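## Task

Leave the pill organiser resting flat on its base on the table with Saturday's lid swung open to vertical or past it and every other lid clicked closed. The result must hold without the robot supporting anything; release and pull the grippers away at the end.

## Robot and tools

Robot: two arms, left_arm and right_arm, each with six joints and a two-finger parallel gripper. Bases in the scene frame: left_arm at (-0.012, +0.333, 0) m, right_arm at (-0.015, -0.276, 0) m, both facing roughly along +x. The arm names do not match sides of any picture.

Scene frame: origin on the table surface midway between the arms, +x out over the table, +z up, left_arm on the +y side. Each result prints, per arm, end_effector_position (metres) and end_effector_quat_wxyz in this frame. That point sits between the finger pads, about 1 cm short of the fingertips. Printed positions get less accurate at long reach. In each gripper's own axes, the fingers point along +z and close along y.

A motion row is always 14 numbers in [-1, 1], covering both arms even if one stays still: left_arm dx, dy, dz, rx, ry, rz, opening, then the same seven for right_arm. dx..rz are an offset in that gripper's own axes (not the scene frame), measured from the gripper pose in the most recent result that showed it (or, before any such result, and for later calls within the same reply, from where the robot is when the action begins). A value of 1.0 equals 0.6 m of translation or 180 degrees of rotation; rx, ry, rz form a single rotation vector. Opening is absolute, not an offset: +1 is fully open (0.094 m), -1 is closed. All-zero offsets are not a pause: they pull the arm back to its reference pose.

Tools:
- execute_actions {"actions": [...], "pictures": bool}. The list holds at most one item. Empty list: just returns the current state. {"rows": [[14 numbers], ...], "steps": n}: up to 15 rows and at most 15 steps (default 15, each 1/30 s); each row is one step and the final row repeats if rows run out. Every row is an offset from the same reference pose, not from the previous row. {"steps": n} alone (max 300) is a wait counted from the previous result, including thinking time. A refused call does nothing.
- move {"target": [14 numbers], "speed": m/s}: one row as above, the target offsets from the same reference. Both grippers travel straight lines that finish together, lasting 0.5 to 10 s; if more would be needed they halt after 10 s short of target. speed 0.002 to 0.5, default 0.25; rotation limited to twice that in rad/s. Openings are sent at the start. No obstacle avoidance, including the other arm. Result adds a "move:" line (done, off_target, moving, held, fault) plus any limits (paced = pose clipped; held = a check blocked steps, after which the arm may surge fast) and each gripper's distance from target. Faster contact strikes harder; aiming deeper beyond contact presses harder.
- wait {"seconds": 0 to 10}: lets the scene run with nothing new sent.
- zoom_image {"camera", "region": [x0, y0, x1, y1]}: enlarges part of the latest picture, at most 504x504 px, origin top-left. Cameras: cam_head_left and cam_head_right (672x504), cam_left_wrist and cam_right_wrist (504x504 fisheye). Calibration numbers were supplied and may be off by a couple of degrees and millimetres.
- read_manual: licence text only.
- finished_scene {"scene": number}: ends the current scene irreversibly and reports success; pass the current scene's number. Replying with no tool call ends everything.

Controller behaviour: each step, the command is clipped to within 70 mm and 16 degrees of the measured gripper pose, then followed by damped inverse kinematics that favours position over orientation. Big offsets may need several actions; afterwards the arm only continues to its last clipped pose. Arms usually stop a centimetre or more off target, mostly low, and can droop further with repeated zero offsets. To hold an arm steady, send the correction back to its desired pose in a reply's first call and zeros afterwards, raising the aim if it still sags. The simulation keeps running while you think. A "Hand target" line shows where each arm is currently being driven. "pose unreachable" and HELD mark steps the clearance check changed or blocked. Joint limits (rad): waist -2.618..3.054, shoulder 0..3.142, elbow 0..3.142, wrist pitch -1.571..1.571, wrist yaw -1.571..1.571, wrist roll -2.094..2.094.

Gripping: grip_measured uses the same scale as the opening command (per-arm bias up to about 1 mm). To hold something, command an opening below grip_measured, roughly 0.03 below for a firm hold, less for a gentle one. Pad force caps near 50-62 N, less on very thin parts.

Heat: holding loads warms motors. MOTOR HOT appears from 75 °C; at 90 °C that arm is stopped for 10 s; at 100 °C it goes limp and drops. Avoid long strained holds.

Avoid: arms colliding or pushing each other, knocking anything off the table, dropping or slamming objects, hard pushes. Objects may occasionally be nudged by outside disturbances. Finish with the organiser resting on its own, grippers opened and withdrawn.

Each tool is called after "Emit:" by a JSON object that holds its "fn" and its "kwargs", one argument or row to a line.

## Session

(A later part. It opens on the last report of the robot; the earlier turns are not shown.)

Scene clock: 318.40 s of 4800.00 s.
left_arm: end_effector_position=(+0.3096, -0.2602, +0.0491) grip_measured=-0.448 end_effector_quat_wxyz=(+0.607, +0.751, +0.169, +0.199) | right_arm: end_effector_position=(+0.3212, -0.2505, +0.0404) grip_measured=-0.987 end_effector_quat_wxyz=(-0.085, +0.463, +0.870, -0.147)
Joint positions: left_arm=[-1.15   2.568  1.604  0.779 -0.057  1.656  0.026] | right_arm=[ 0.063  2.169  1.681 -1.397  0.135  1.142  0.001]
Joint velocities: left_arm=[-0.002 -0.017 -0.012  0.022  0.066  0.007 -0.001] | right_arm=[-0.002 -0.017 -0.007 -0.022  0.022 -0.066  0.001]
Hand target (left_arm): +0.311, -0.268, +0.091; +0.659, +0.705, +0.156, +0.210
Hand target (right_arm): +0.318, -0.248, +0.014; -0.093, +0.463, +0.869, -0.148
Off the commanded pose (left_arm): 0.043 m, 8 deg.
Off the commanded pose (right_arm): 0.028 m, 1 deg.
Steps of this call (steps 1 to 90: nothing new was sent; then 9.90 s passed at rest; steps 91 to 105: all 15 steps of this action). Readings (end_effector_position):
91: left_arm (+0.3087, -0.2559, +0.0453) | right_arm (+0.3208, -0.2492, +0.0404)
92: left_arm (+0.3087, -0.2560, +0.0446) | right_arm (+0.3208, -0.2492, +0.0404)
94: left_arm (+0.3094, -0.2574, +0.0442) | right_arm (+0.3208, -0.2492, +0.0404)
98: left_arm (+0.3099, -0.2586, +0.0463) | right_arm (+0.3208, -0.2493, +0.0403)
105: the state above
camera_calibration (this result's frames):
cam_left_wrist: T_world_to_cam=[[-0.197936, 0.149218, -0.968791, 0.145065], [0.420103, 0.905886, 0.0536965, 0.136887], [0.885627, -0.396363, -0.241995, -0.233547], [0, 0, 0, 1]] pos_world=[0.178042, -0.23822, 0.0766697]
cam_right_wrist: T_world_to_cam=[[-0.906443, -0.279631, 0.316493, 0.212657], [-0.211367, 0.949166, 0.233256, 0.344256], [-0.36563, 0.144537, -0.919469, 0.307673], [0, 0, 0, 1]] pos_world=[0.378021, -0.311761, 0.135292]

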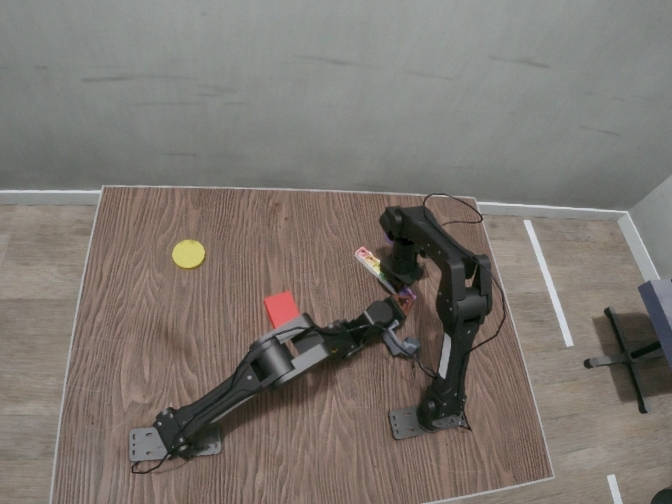

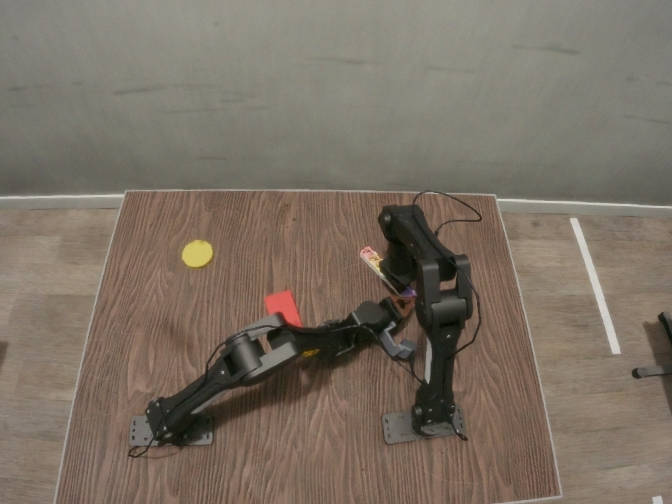

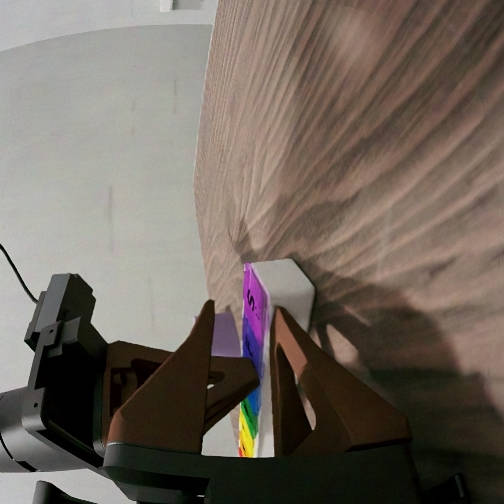

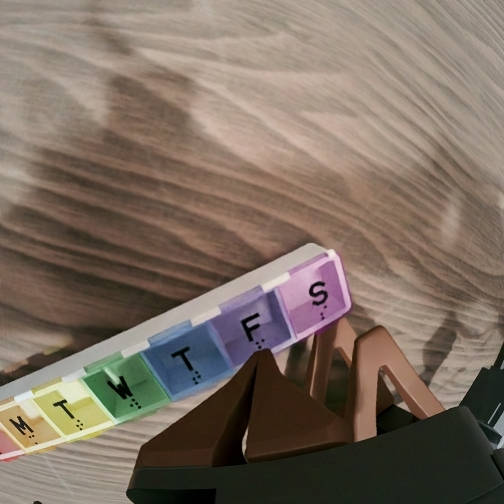

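Emit:
{"fn": "execute_actions", "kwargs": {
  "actions": [
    {"rows":[[0,0.07,0,-0.054,0,0,-0.45,0.004,0.015,0.05,0,0,0,-1],[0,0.08,0,-0.061,0,0,-0.45,0.004,0.015,0.05,0,0,0,-1],[0,0.09,0,-0.069,0,0,-0.45,0.004,0.015,0.05,0,0,0,-1],[0,0.1,0,-0.076,0,0,-0.45,0.004,0.015,0.05,0,0,0,-1],[0,0.108,0,-0.083,0,0,-0.45,0.004,0.015,0.05,0,0,0,-1],[0,0.115,0,-0.088,0,0,-0.45,0.004,0.015,0.05,0,0,0,-1]],"steps":15}
  ]
}}

Emit:
{"fn": "zoom_image", "kwargs": {
  "camera": "cam_left_wrist",
  "region": [190, 220, 340, 360]
}}

Scene clock: 325.23 s of 4800.00 s.
left_arm: end_effector_position=(+0.3089, -0.2662, +0.0947) grip_measured=-0.448 end_effector_quat_wxyz=(+0.679, +0.685, +0.144, +0.219) | right_arm: end_effector_position=(+0.3201, -0.2524, +0.0400) grip_measured=-0.987 end_effector_quat_wxyz=(-0.078, +0.462, +0.871, -0.148)
Joint positions: left_arm=[-1.15   2.582  1.61   0.991 -0.039  1.676  0.026] | right_arm=[ 0.063  2.153  1.657 -1.379  0.144  1.142  0.001]
Joint velocities: left_arm=[ 0.007  0.066  0.154  0.095 -0.095  0.051 -0.   ] | right_arm=[ 0.002 -0.007  0.012  0.007  0.022 -0.051 -0.001]
Hand target (left_arm): +0.309, -0.273, +0.117; +0.704, +0.661, +0.138, +0.220
Hand target (right_arm): +0.317, -0.249, +0.011; -0.086, +0.463, +0.870, -0.148
Off the commanded pose (left_arm): 0.023 m, 4 deg.
Off the commanded pose (right_arm): 0.031 m, 1 deg.
Steps of this call (steps 1 to 90: nothing new was sent; then 3.33 s passed at rest; steps 91 to 105: all 15 steps of this action). Readings (end_effector_position):
91: left_arm (+0.3096, -0.2603, +0.0495) | right_arm (+0.3210, -0.2507, +0.0402)
92: left_arm (+0.3093, -0.2605, +0.0496) | right_arm (+0.3206, -0.2512, +0.0401)
94: left_arm (+0.3091, -0.2616, +0.0533) | right_arm (+0.3201, -0.2523, +0.0401)
98: left_arm (+0.3091, -0.2646, +0.0766) | right_arm (+0.3201, -0.2524, +0.0400)
105: the state above
camera_calibration (this result's frames):
cam_left_wrist: T_world_to_cam=[[-0.0879177, -0.0170757, -0.995981, 0.114335], [0.438182, 0.897259, -0.0540626, 0.142573], [0.894576, -0.441174, -0.0714026, -0.255122], [0, 0, 0, 1]] pos_world=[0.175805, -0.238526, 0.103367]
cam_right_wrist: T_world_to_cam=[[-0.909222, -0.279916, 0.30816, 0.212381], [-0.216748, 0.950262, 0.223657, 0.348254], [-0.355438, 0.136561, -0.92467, 0.302134], [0, 0, 0, 1]] pos_world=[0.375975, -0.312744, 0.136038]

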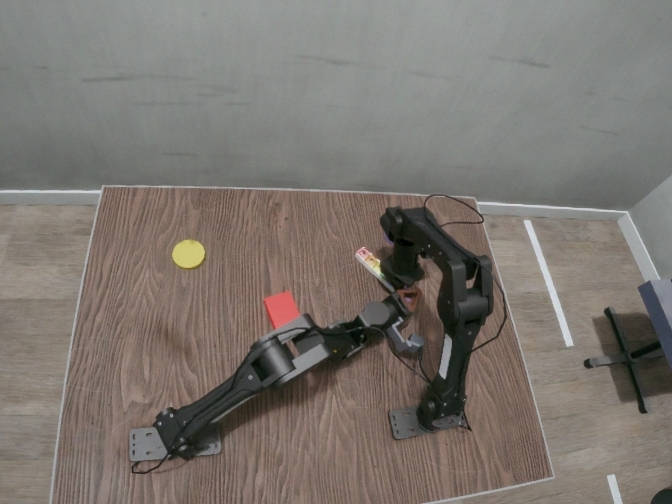

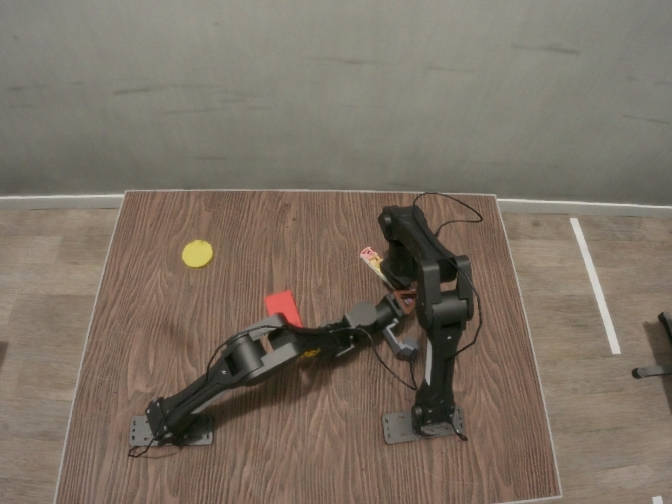

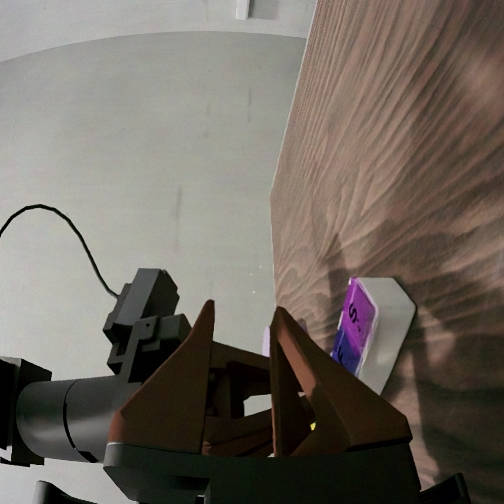

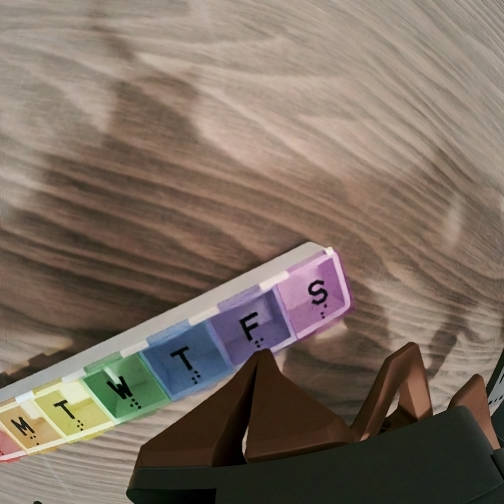

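Region (190, 220, 340, 360) of cam_left_wrist's 504x504 image, scaled by 3.360, with more detail than that image has; it fills the top 470 rows of this view, and the rest is white.

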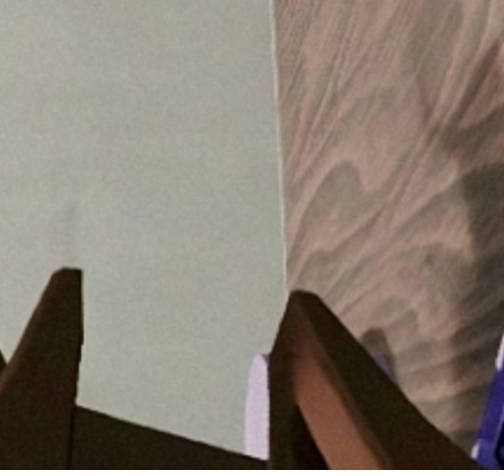

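Emit:
{"fn": "move", "kwargs": {
  "target": [0,-0.045,-0.02,0.05,0,0,-0.45,0.004,0.015,0.045,0,0,0,-1],
  "speed": 0.08
}}

Emit:
{"fn": "zoom_image", "kwargs": {
  "camera": "cam_right_wrist",
  "region": [200, 230, 400, 390]
}}

Emit:
{"fn": "zoom_image", "kwargs": {
  "camera": "cam_left_wrist",
  "region": [190, 200, 390, 380]
}}

Scene clock: 330.23 s of 4800.00 s.
left_arm: end_effector_position=(+0.3067, -0.2569, +0.0516) grip_measured=-0.448 end_effector_quat_wxyz=(+0.619, +0.741, +0.156, +0.209) | right_arm: end_effector_position=(+0.3197, -0.2525, +0.0401) grip_measured=-0.987 end_effector_quat_wxyz=(-0.075, +0.463, +0.871, -0.146)
Joint positions: left_arm=[-1.15   2.569  1.57   0.851 -0.053  1.681  0.026] | right_arm=[ 0.063  2.144  1.645 -1.368  0.145  1.142  0.001]
Joint velocities: left_arm=[-0.022 -0.007  0.007  0.022  0.007 -0.022  0.   ] | right_arm=[ 0.007  0.012  0.002 -0.066  0.037 -0.007  0.   ]
Hand target (left_arm): +0.306, -0.256, +0.068; +0.624, +0.736, +0.162, +0.207
Hand target (right_arm): +0.317, -0.251, +0.013; -0.079, +0.462, +0.871, -0.148
Off the commanded pose (left_arm): 0.016 m, 1 deg.
Off the commanded pose (right_arm): 0.029 m, 0 deg.
After step 90, 0.67 s passed at rest.
move: off_target (left_arm, right_arm)
camera_calibration (this result's frames):
cam_left_wrist: T_world_to_cam=[[-0.159559, 0.130202, -0.978564, 0.130312], [0.426311, 0.903157, 0.0506569, 0.132552], [0.890393, -0.40909, -0.199614, -0.235968], [0, 0, 0, 1]] pos_world=[0.174388, -0.233215, 0.0737011]
cam_right_wrist: T_world_to_cam=[[-0.911506, -0.280242, 0.301033, 0.212902], [-0.218552, 0.950074, 0.222699, 0.348848], [-0.348413, 0.1372, -0.927246, 0.300052], [0, 0, 0, 1]] pos_world=[0.374845, -0.312935, 0.136443]

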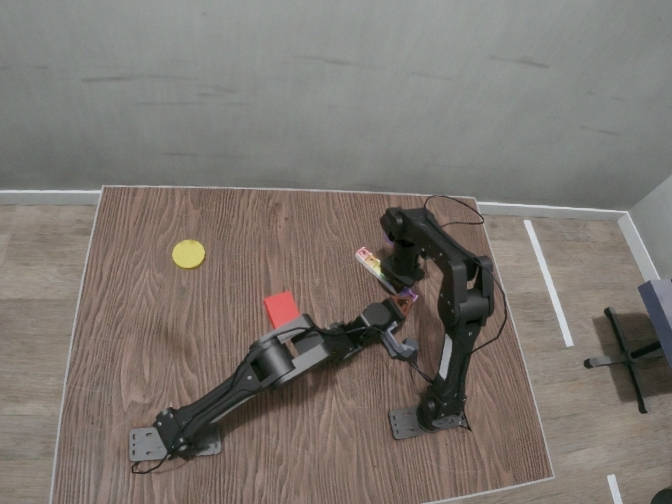

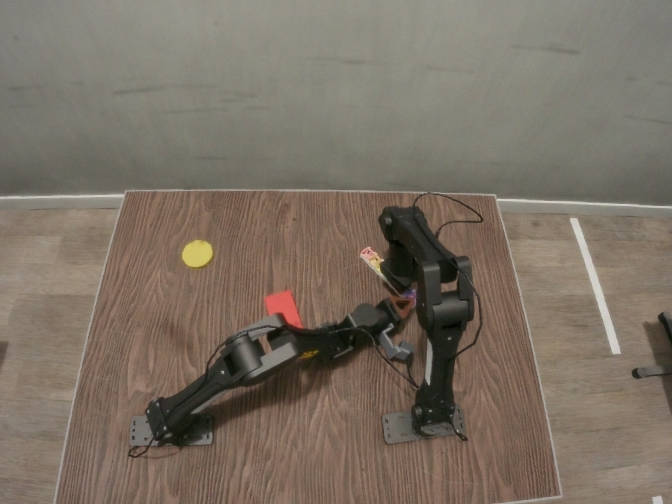

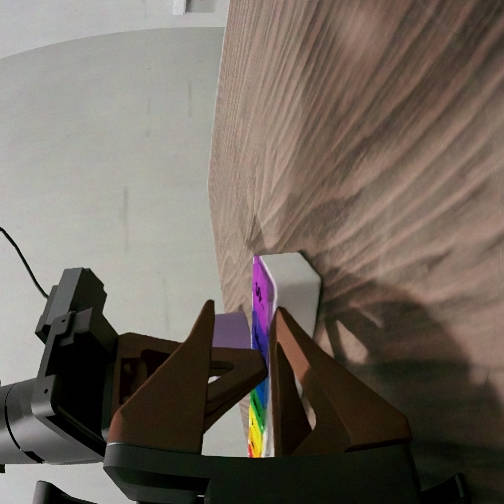

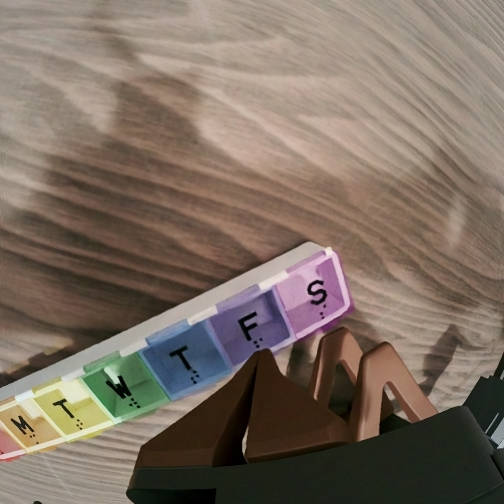

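Region (200, 230, 400, 390) of cam_right_wrist's 504x504 image, scaled by 2.520, with more detail than that image has; it fills the top 403 rows of this view, and the rest is white.

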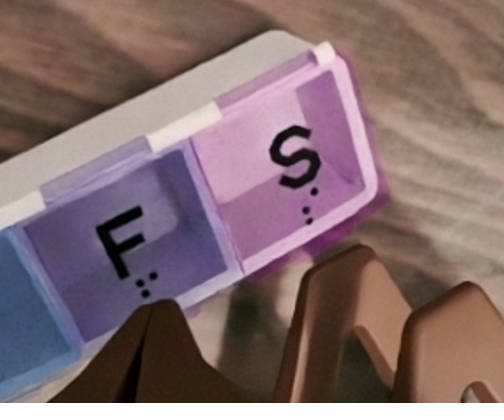

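Region (190, 200, 390, 380) of cam_left_wrist's 504x504 image, scaled by 2.520, with more detail than that image has; it fills the top 454 rows of this view, and the rest is white.

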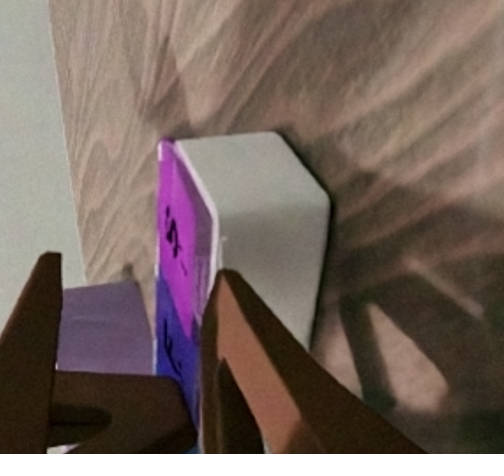

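Emit:
{"fn": "execute_actions", "kwargs": {
  "actions": [
    {"rows":[[0,-0.012,-0.003,0,0,0,-0.45,0.004,0.015,0.045,0,0,0,-1],[0,-0.012,-0.003,0,0,0,-0.45,0.004,0.015,0.045,0,0,0,-1],[0,-0.012,-0.003,0,0,0,-0.45,0.004,0.015,0.045,0,0,0,-1],[0,-0.012,-0.003,0,0,0,-0.45,0.004,0.015,0.045,0,0,0,-1],[0,-0.012,-0.003,0,0,0,-0.45,0.004,0.015,0.045,0,0,0,-1],[0,-0.012,-0.003,0,0,0,-0.45,0.004,0.015,0.045,0,0,0,-1],[0,-0.012,-0.003,0,0,0,-0.45,0.004,0.015,0.045,0,0,0,-1]],"steps":10}
  ]
}}

Emit:
{"fn": "zoom_image", "kwargs": {
  "camera": "cam_left_wrist",
  "region": [200, 220, 350, 360]
}}

Emit:
{"fn": "zoom_image", "kwargs": {
  "camera": "cam_right_wrist",
  "region": [240, 240, 400, 370]
}}

Scene clock: 339.20 s of 4800.00 s.
left_arm: end_effector_position=(+0.3068, -0.2569, +0.0524) grip_measured=-0.448 end_effector_quat_wxyz=(+0.619, +0.741, +0.154, +0.211) | right_arm: end_effector_position=(+0.3197, -0.2525, +0.0401) grip_measured=-0.987 end_effector_quat_wxyz=(-0.075, +0.463, +0.871, -0.146)
Joint positions: left_arm=[-1.15   2.568  1.57   0.853 -0.053  1.687  0.026] | right_arm=[ 0.063  2.144  1.645 -1.368  0.145  1.142  0.001]
Joint velocities: left_arm=[ 0.002  0.022  0.017  0.037  0.022 -0.007 -0.001] | right_arm=[-0.002 -0.012 -0.007  0.022 -0.007  0.007 -0.   ]
Hand target (left_arm): +0.306, -0.254, +0.045; +0.619, +0.741, +0.156, +0.209
Hand target (right_arm): +0.317, -0.251, +0.013; -0.077, +0.463, +0.871, -0.147
Off the commanded pose (left_arm): 0.008 m, 0 deg.
Off the commanded pose (right_arm): 0.029 m, 0 deg.
Steps of this call (steps 1 to 90: nothing new was sent; then 5.63 s passed at rest; steps 91 to 100: all 10 steps of this action). Readings (end_effector_position):
91: left_arm (+0.3068, -0.2568, +0.0519) | right_arm (+0.3197, -0.2525, +0.0401)
92: left_arm (+0.3068, -0.2569, +0.0522) | right_arm (+0.3197, -0.2525, +0.0401)
94: left_arm (+0.3068, -0.2569, +0.0523) | right_arm (+0.3197, -0.2525, +0.0401)
98: left_arm (+0.3068, -0.2569, +0.0524) | right_arm (+0.3197, -0.2525, +0.0401)
100: the state above
camera_calibration (this result's frames):
cam_left_wrist: T_world_to_cam=[[-0.153645, 0.131092, -0.979392, 0.129499], [0.426067, 0.903076, 0.0540367, 0.132338], [0.891549, -0.408984, -0.194608, -0.236564], [0, 0, 0, 1]] pos_world=[0.17442, -0.233239, 0.0736421]
cam_right_wrist: T_world_to_cam=[[-0.911506, -0.280242, 0.301033, 0.212902], [-0.218552, 0.950074, 0.222699, 0.348848], [-0.348413, 0.1372, -0.927246, 0.300052], [0, 0, 0, 1]] pos_world=[0.374845, -0.312935, 0.136443]

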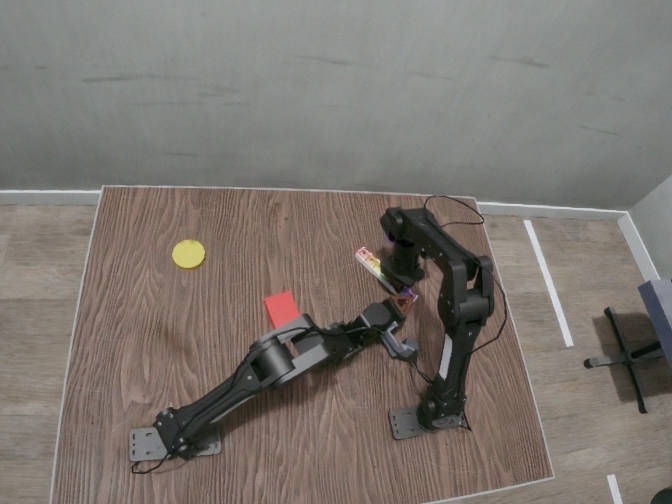

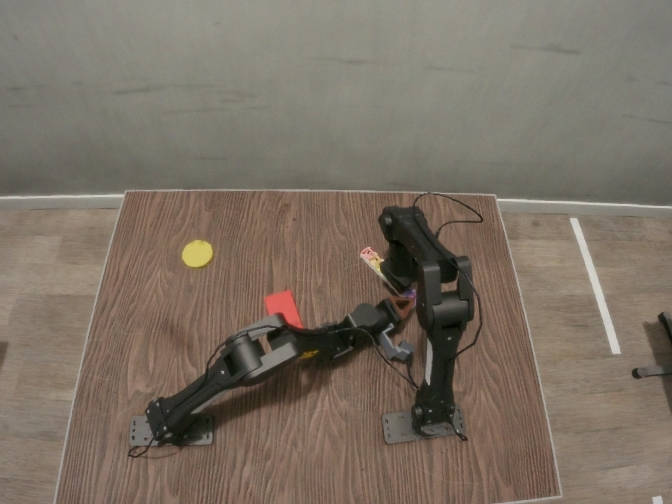

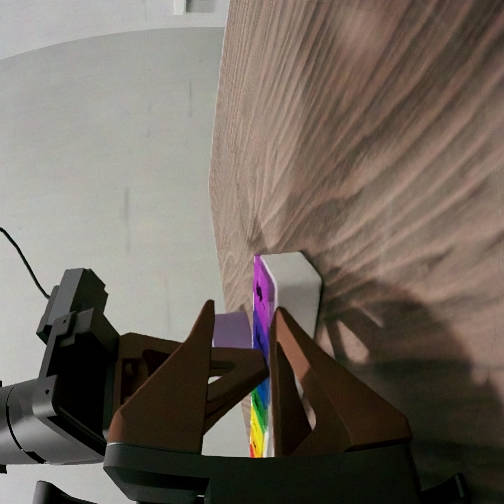

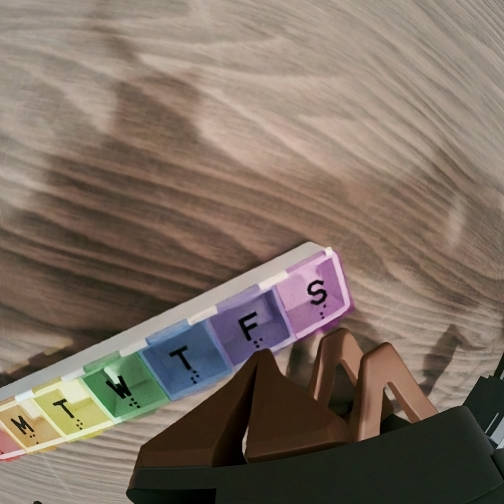

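Region (200, 220, 350, 360) of cam_left_wrist's 504x504 image, scaled by 3.360, with more detail than that image has; it fills the top 470 rows of this view, and the rest is white.

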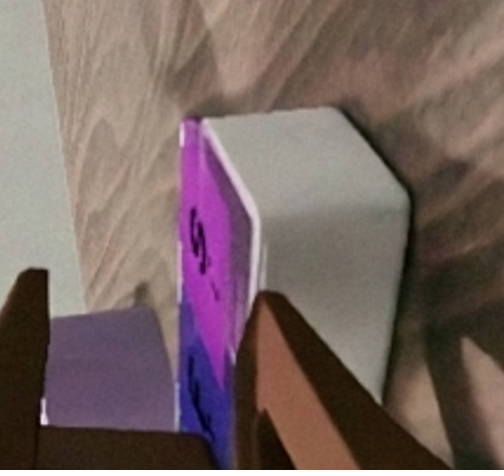

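Region (240, 240, 400, 370) of cam_right_wrist's 504x504 image, scaled by 3.150, with more detail than that image has; it fills the top 410 rows of this view, and the rest is white.

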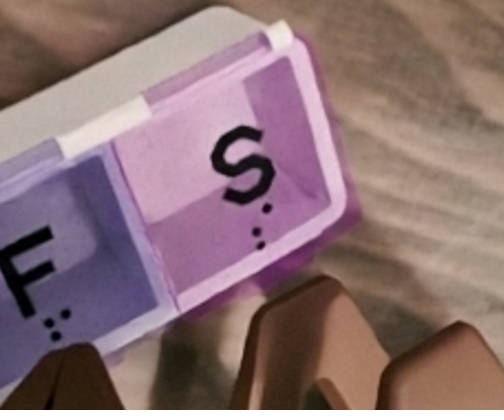

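Emit:
{"fn": "execute_actions", "kwargs": {
  "actions": [
    {"rows":[[0,-0.01,-0.003,0.008,0,0,-0.45,0.004,0.015,0.045,0,0,0,-1],[0,-0.016,-0.003,0.012,0,0,-0.45,0.004,0.015,0.045,0,0,0,-1],[0,-0.02,-0.003,0.015,0,0,-0.45,0.004,0.015,0.045,0,0,0,-1]],"steps":10}
  ]
}}

Emit:
{"fn": "zoom_image", "kwargs": {
  "camera": "cam_left_wrist",
  "region": [200, 220, 350, 360]
}}

Scene clock: 344.67 s of 4800.00 s.
left_arm: end_effector_position=(+0.3067, -0.2567, +0.0510) grip_measured=-0.448 end_effector_quat_wxyz=(+0.617, +0.743, +0.153, +0.211) | right_arm: end_effector_position=(+0.3197, -0.2525, +0.0401) grip_measured=-0.987 end_effector_quat_wxyz=(-0.075, +0.463, +0.871, -0.146)
Joint positions: left_arm=[-1.15   2.568  1.57   0.848 -0.053  1.689  0.026] | right_arm=[ 0.063  2.144  1.645 -1.368  0.145  1.142  0.001]
Joint velocities: left_arm=[-0.007 -0.012 -0.007 -0.007 -0.051 -0.066 -0.   ] | right_arm=[-0.017 -0.002  0.017  0.051 -0.007 -0.066 -0.   ]
Hand target (left_arm): +0.306, -0.253, +0.041; +0.602, +0.755, +0.159, +0.208
Hand target (right_arm): +0.317, -0.251, +0.013; -0.077, +0.463, +0.871, -0.147
Off the commanded pose (left_arm): 0.011 m, 2 deg.
Off the commanded pose (right_arm): 0.029 m, 0 deg.
Steps of this call (steps 1 to 90: nothing new was sent; then 2.13 s passed at rest; steps 91 to 100: all 10 steps of this action). Readings (end_effector_position):
91: left_arm (+0.3068, -0.2568, +0.0520) | right_arm (+0.3197, -0.2525, +0.0401)
92: left_arm (+0.3068, -0.2568, +0.0514) | right_arm (+0.3197, -0.2525, +0.0401)
94: left_arm (+0.3067, -0.2567, +0.0510) | right_arm (+0.3197, -0.2525, +0.0401)
98: left_arm (+0.3067, -0.2567, +0.0510) | right_arm (+0.3197, -0.2525, +0.0401)
100: the state above
camera_calibration (this result's frames):
cam_left_wrist: T_world_to_cam=[[-0.154926, 0.136848, -0.978402, 0.129903], [0.426346, 0.902651, 0.0587429, 0.131852], [0.891194, -0.408036, -0.198189, -0.23614], [0, 0, 0, 1]] pos_world=[0.174357, -0.233147, 0.0725519]
cam_right_wrist: T_world_to_cam=[[-0.911506, -0.280242, 0.301033, 0.212902], [-0.218552, 0.950074, 0.222699, 0.348848], [-0.348413, 0.1372, -0.927246, 0.300052], [0, 0, 0, 1]] pos_world=[0.374845, -0.312935, 0.136443]

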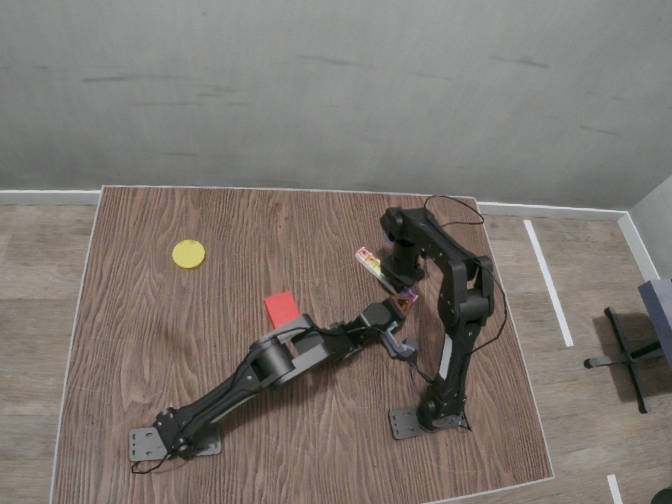

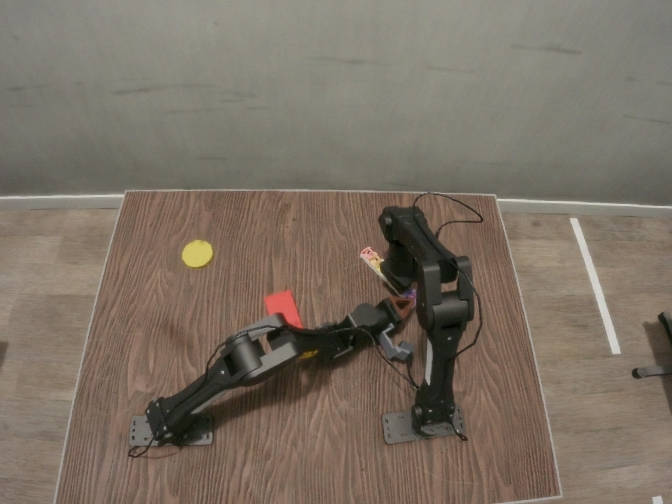

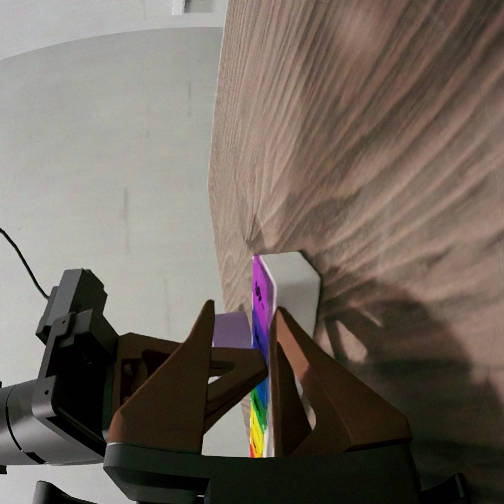

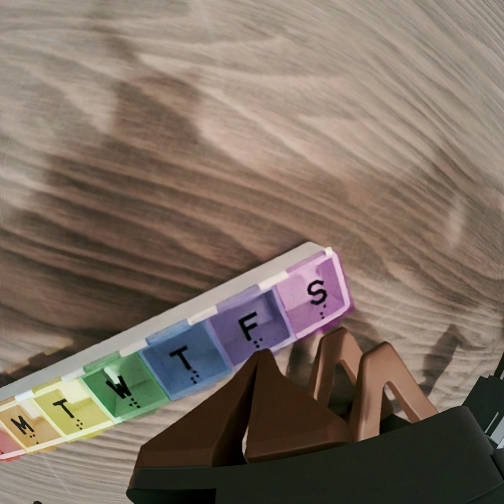

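Region (200, 220, 350, 360) of cam_left_wrist's 504x504 image, scaled by 3.360, with more detail than that image has; it fills the top 470 rows of this view, and the rest is white.

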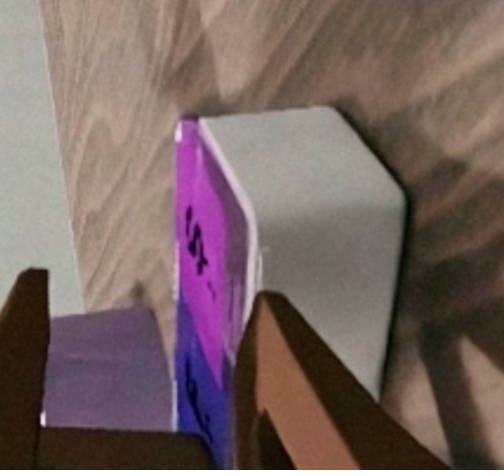

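Emit:
{"fn": "move", "kwargs": {
  "target": [0,-0.014,-0.002,0.035,0,0,-0.45,0.004,0.015,0.045,0,0,0,-1],
  "speed": 0.05
}}

Emit:
{"fn": "zoom_image", "kwargs": {
  "camera": "cam_left_wrist",
  "region": [190, 220, 340, 360]
}}

Emit:
{"fn": "zoom_image", "kwargs": {
  "camera": "cam_right_wrist",
  "region": [240, 240, 400, 370]
}}

Scene clock: 352.10 s of 4800.00 s.
left_arm: end_effector_position=(+0.3073, -0.2536, +0.0444) grip_measured=-0.448 end_effector_quat_wxyz=(+0.591, +0.763, +0.160, +0.208) | right_arm: end_effector_position=(+0.3192, -0.2526, +0.0400) grip_measured=-0.987 end_effector_quat_wxyz=(-0.072, +0.463, +0.871, -0.144)
Joint positions: left_arm=[-1.15   2.545  1.57   0.759 -0.064  1.687  0.026] | right_arm=[ 0.063  2.136  1.634 -1.358  0.145  1.142  0.001]
Joint velocities: left_arm=[-0.022 -0.002 -0.012 -0.022 -0.066  0.022  0.   ] | right_arm=[ 0.012  0.002 -0.017 -0.066  0.11  -0.007  0.   ]
Hand target (left_arm): +0.306, -0.254, +0.043; +0.576, +0.775, +0.165, +0.203
Hand target (right_arm): +0.317, -0.251, +0.013; -0.076, +0.463, +0.871, -0.146
Off the commanded pose (left_arm): 0.002 m, 3 deg.
Off the commanded pose (right_arm): 0.028 m, 0 deg.
After step 90, 3.07 s passed at rest.
move: off_target (left_arm, right_arm)
camera_calibration (this result's frames):
cam_left_wrist: T_world_to_cam=[[-0.185659, 0.191694, -0.963734, 0.14584], [0.41896, 0.902611, 0.0988253, 0.129694], [0.888821, -0.385418, -0.24789, -0.227978], [0, 0, 0, 1]] pos_world=[0.175372, -0.232887, 0.0712209]
cam_right_wrist: T_world_to_cam=[[-0.913419, -0.280519, 0.294916, 0.213286], [-0.219979, 0.949867, 0.222174, 0.349252], [-0.342455, 0.138062, -0.929335, 0.298243], [0, 0, 0, 1]] pos_world=[0.373782, -0.313088, 0.136672]

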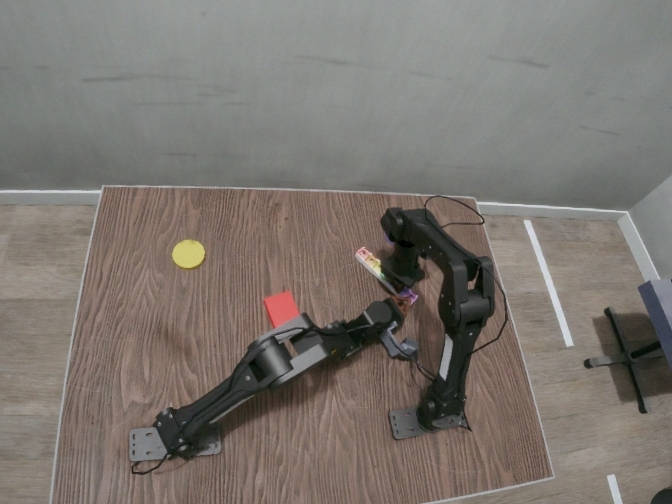

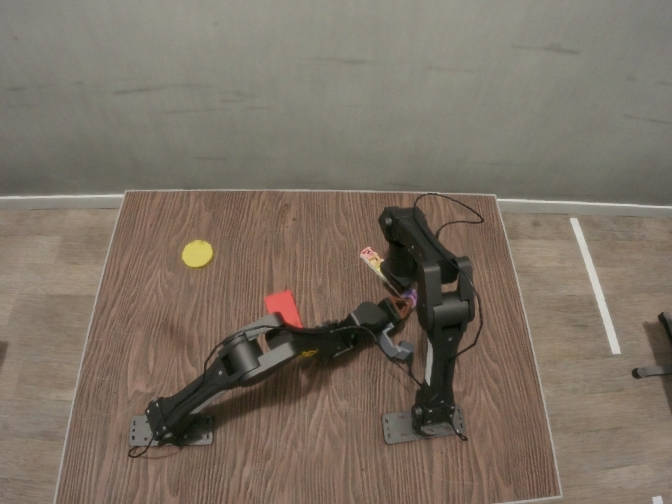

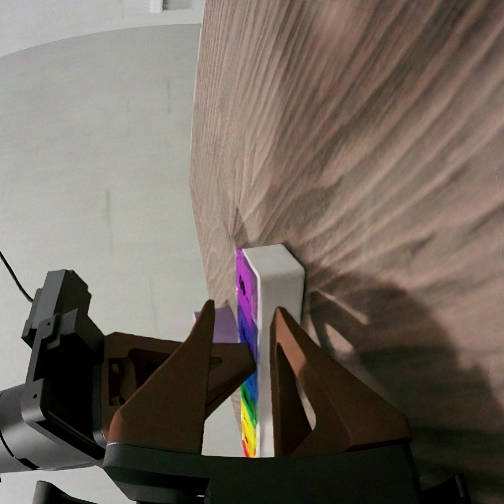

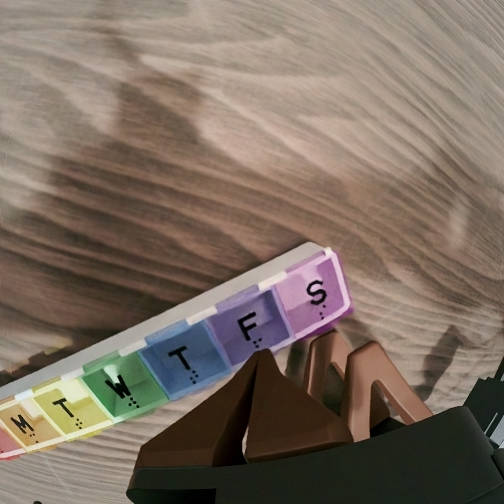

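Region (190, 220, 340, 360) of cam_left_wrist's 504x504 image, scaled by 3.360, with more detail than that image has; it fills the top 470 rows of this view, and the rest is white.

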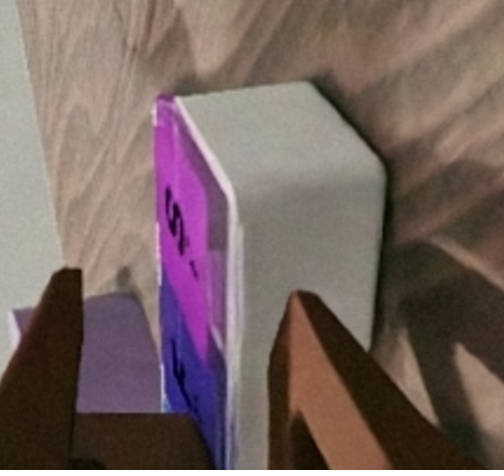

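Region (240, 240, 400, 370) of cam_right_wrist's 504x504 image, scaled by 3.150, with more detail than that image has; it fills the top 410 rows of this view, and the rest is white.

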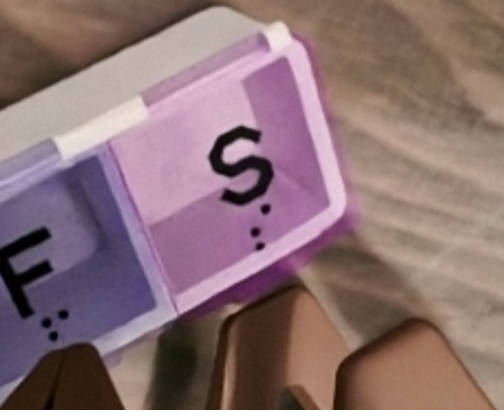

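Emit:
{"fn": "execute_actions", "kwargs": {
  "actions": [
    {"rows":[[0,0.006,0.008,-0.004,0,0,-0.45,0.006,0.015,0.045,0,0,0,-1],[0,0.008,0.016,-0.005,0,0,-0.45,0.006,0.015,0.045,0,0,0,-1],[0,0.010,0.022,-0.006,0,0,-0.45,0.006,0.015,0.045,0,0,0,-1],[0,0.011,0.026,-0.006,0,0,-0.45,0.006,0.015,0.045,0,0,0,-1]],"steps":12}
  ]
}}

Emit:
{"fn": "zoom_image", "kwargs": {
  "camera": "cam_left_wrist",
  "region": [190, 220, 340, 360]
}}

Emit:
{"fn": "zoom_image", "kwargs": {
  "camera": "cam_right_wrist",
  "region": [240, 240, 400, 370]
}}

Scene clock: 360.07 s of 4800.00 s.
left_arm: end_effector_position=(+0.3121, -0.2626, +0.0473) grip_measured=-0.448 end_effector_quat_wxyz=(+0.597, +0.758, +0.159, +0.211) | right_arm: end_effector_position=(+0.3197, -0.2541, +0.0398) grip_measured=-0.987 end_effector_quat_wxyz=(-0.064, +0.462, +0.872, -0.147)
Joint positions: left_arm=[-1.15   2.575  1.63   0.745 -0.065  1.69   0.026] | right_arm=[ 0.065  2.128  1.622 -1.345  0.159  1.144  0.001]
Joint velocities: left_arm=[ 0.002 -0.002  0.012 -0.051 -0.022  0.007 -0.   ] | right_arm=[-0.012 -0.012 -0.007 -0.051 -0.037 -0.051 -0.   ]
Hand target (left_arm): +0.315, -0.268, +0.047; +0.599, +0.757, +0.158, +0.209
Hand target (right_arm): +0.316, -0.250, +0.013; -0.073, +0.463, +0.871, -0.145
Off the commanded pose (left_arm): 0.006 m, 0 deg.
Off the commanded pose (right_arm): 0.029 m, 1 deg.
Steps of this call (steps 1 to 90: nothing new was sent; then 4.57 s passed at rest; steps 91 to 102: all 12 steps of this action). Readings (end_effector_position):
91: left_arm (+0.3075, -0.2538, +0.0452) | right_arm (+0.3192, -0.2525, +0.0401)
92: left_arm (+0.3079, -0.2544, +0.0461) | right_arm (+0.3191, -0.2524, +0.0400)
94: left_arm (+0.3099, -0.2584, +0.0470) | right_arm (+0.3191, -0.2525, +0.0399)
98: left_arm (+0.3119, -0.2623, +0.0473) | right_arm (+0.3196, -0.2538, +0.0398)
102: the state above
camera_calibration (this result's frames):
cam_left_wrist: T_world_to_cam=[[-0.175621, 0.179709, -0.967916, 0.145159], [0.417934, 0.903809, 0.0919762, 0.136494], [0.891341, -0.388372, -0.233834, -0.237286], [0, 0, 0, 1]] pos_world=[0.17995, -0.241606, 0.0724623]
cam_right_wrist: T_world_to_cam=[[-0.915255, -0.281634, 0.288081, 0.213939], [-0.227348, 0.951385, 0.207795, 0.354174], [-0.332598, 0.124691, -0.934789, 0.29214], [0, 0, 0, 1]] pos_world=[0.373495, -0.313131, 0.137861]

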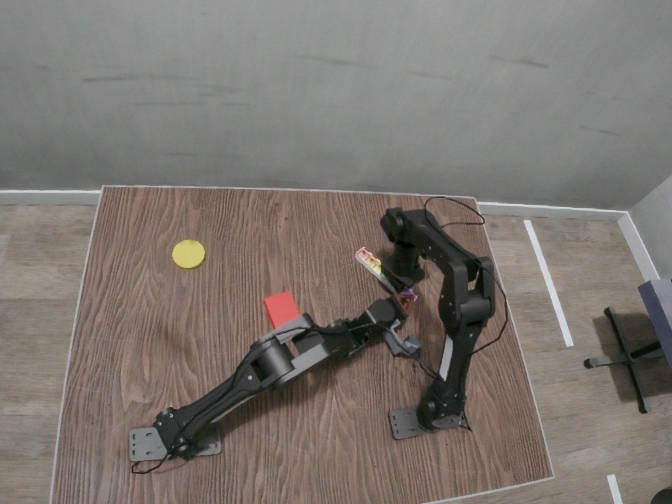

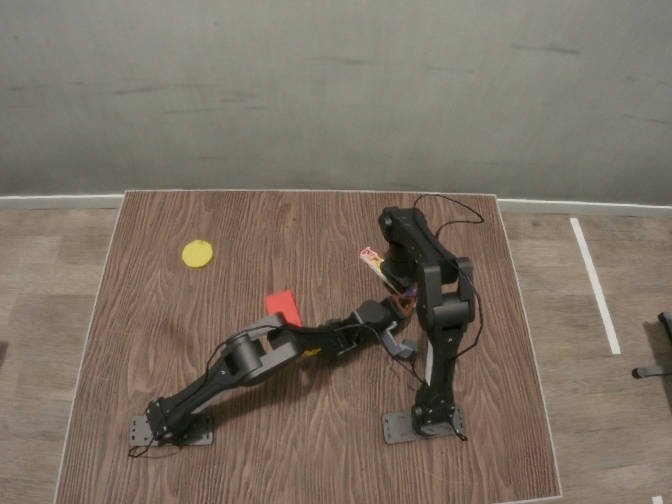

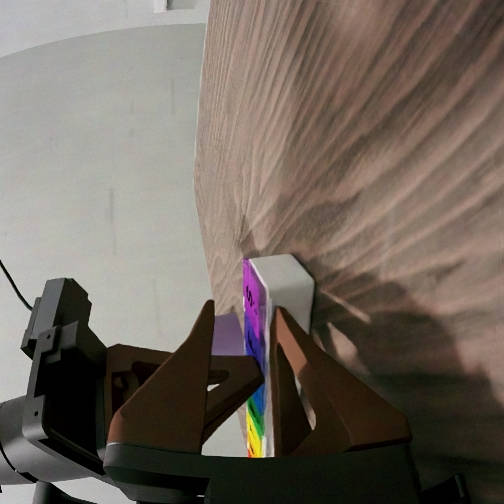

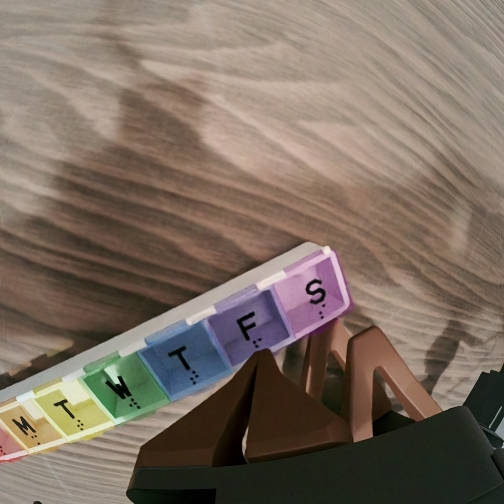

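Region (190, 220, 340, 360) of cam_left_wrist's 504x504 image, scaled by 3.360, with more detail than that image has; it fills the top 470 rows of this view, and the rest is white.

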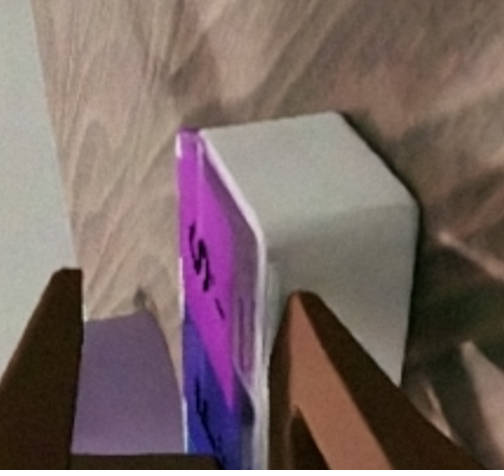

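Region (240, 240, 400, 370) of cam_right_wrist's 504x504 image, scaled by 3.150, with more detail than that image has; it fills the top 410 rows of this view, and the rest is white.

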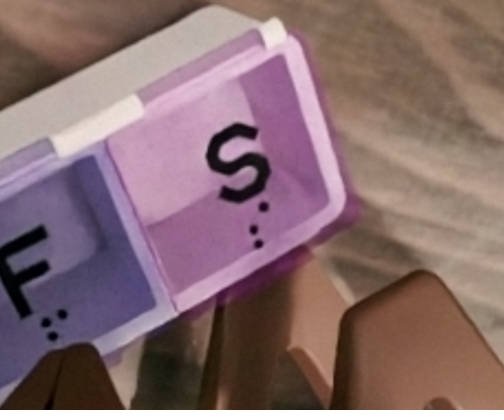

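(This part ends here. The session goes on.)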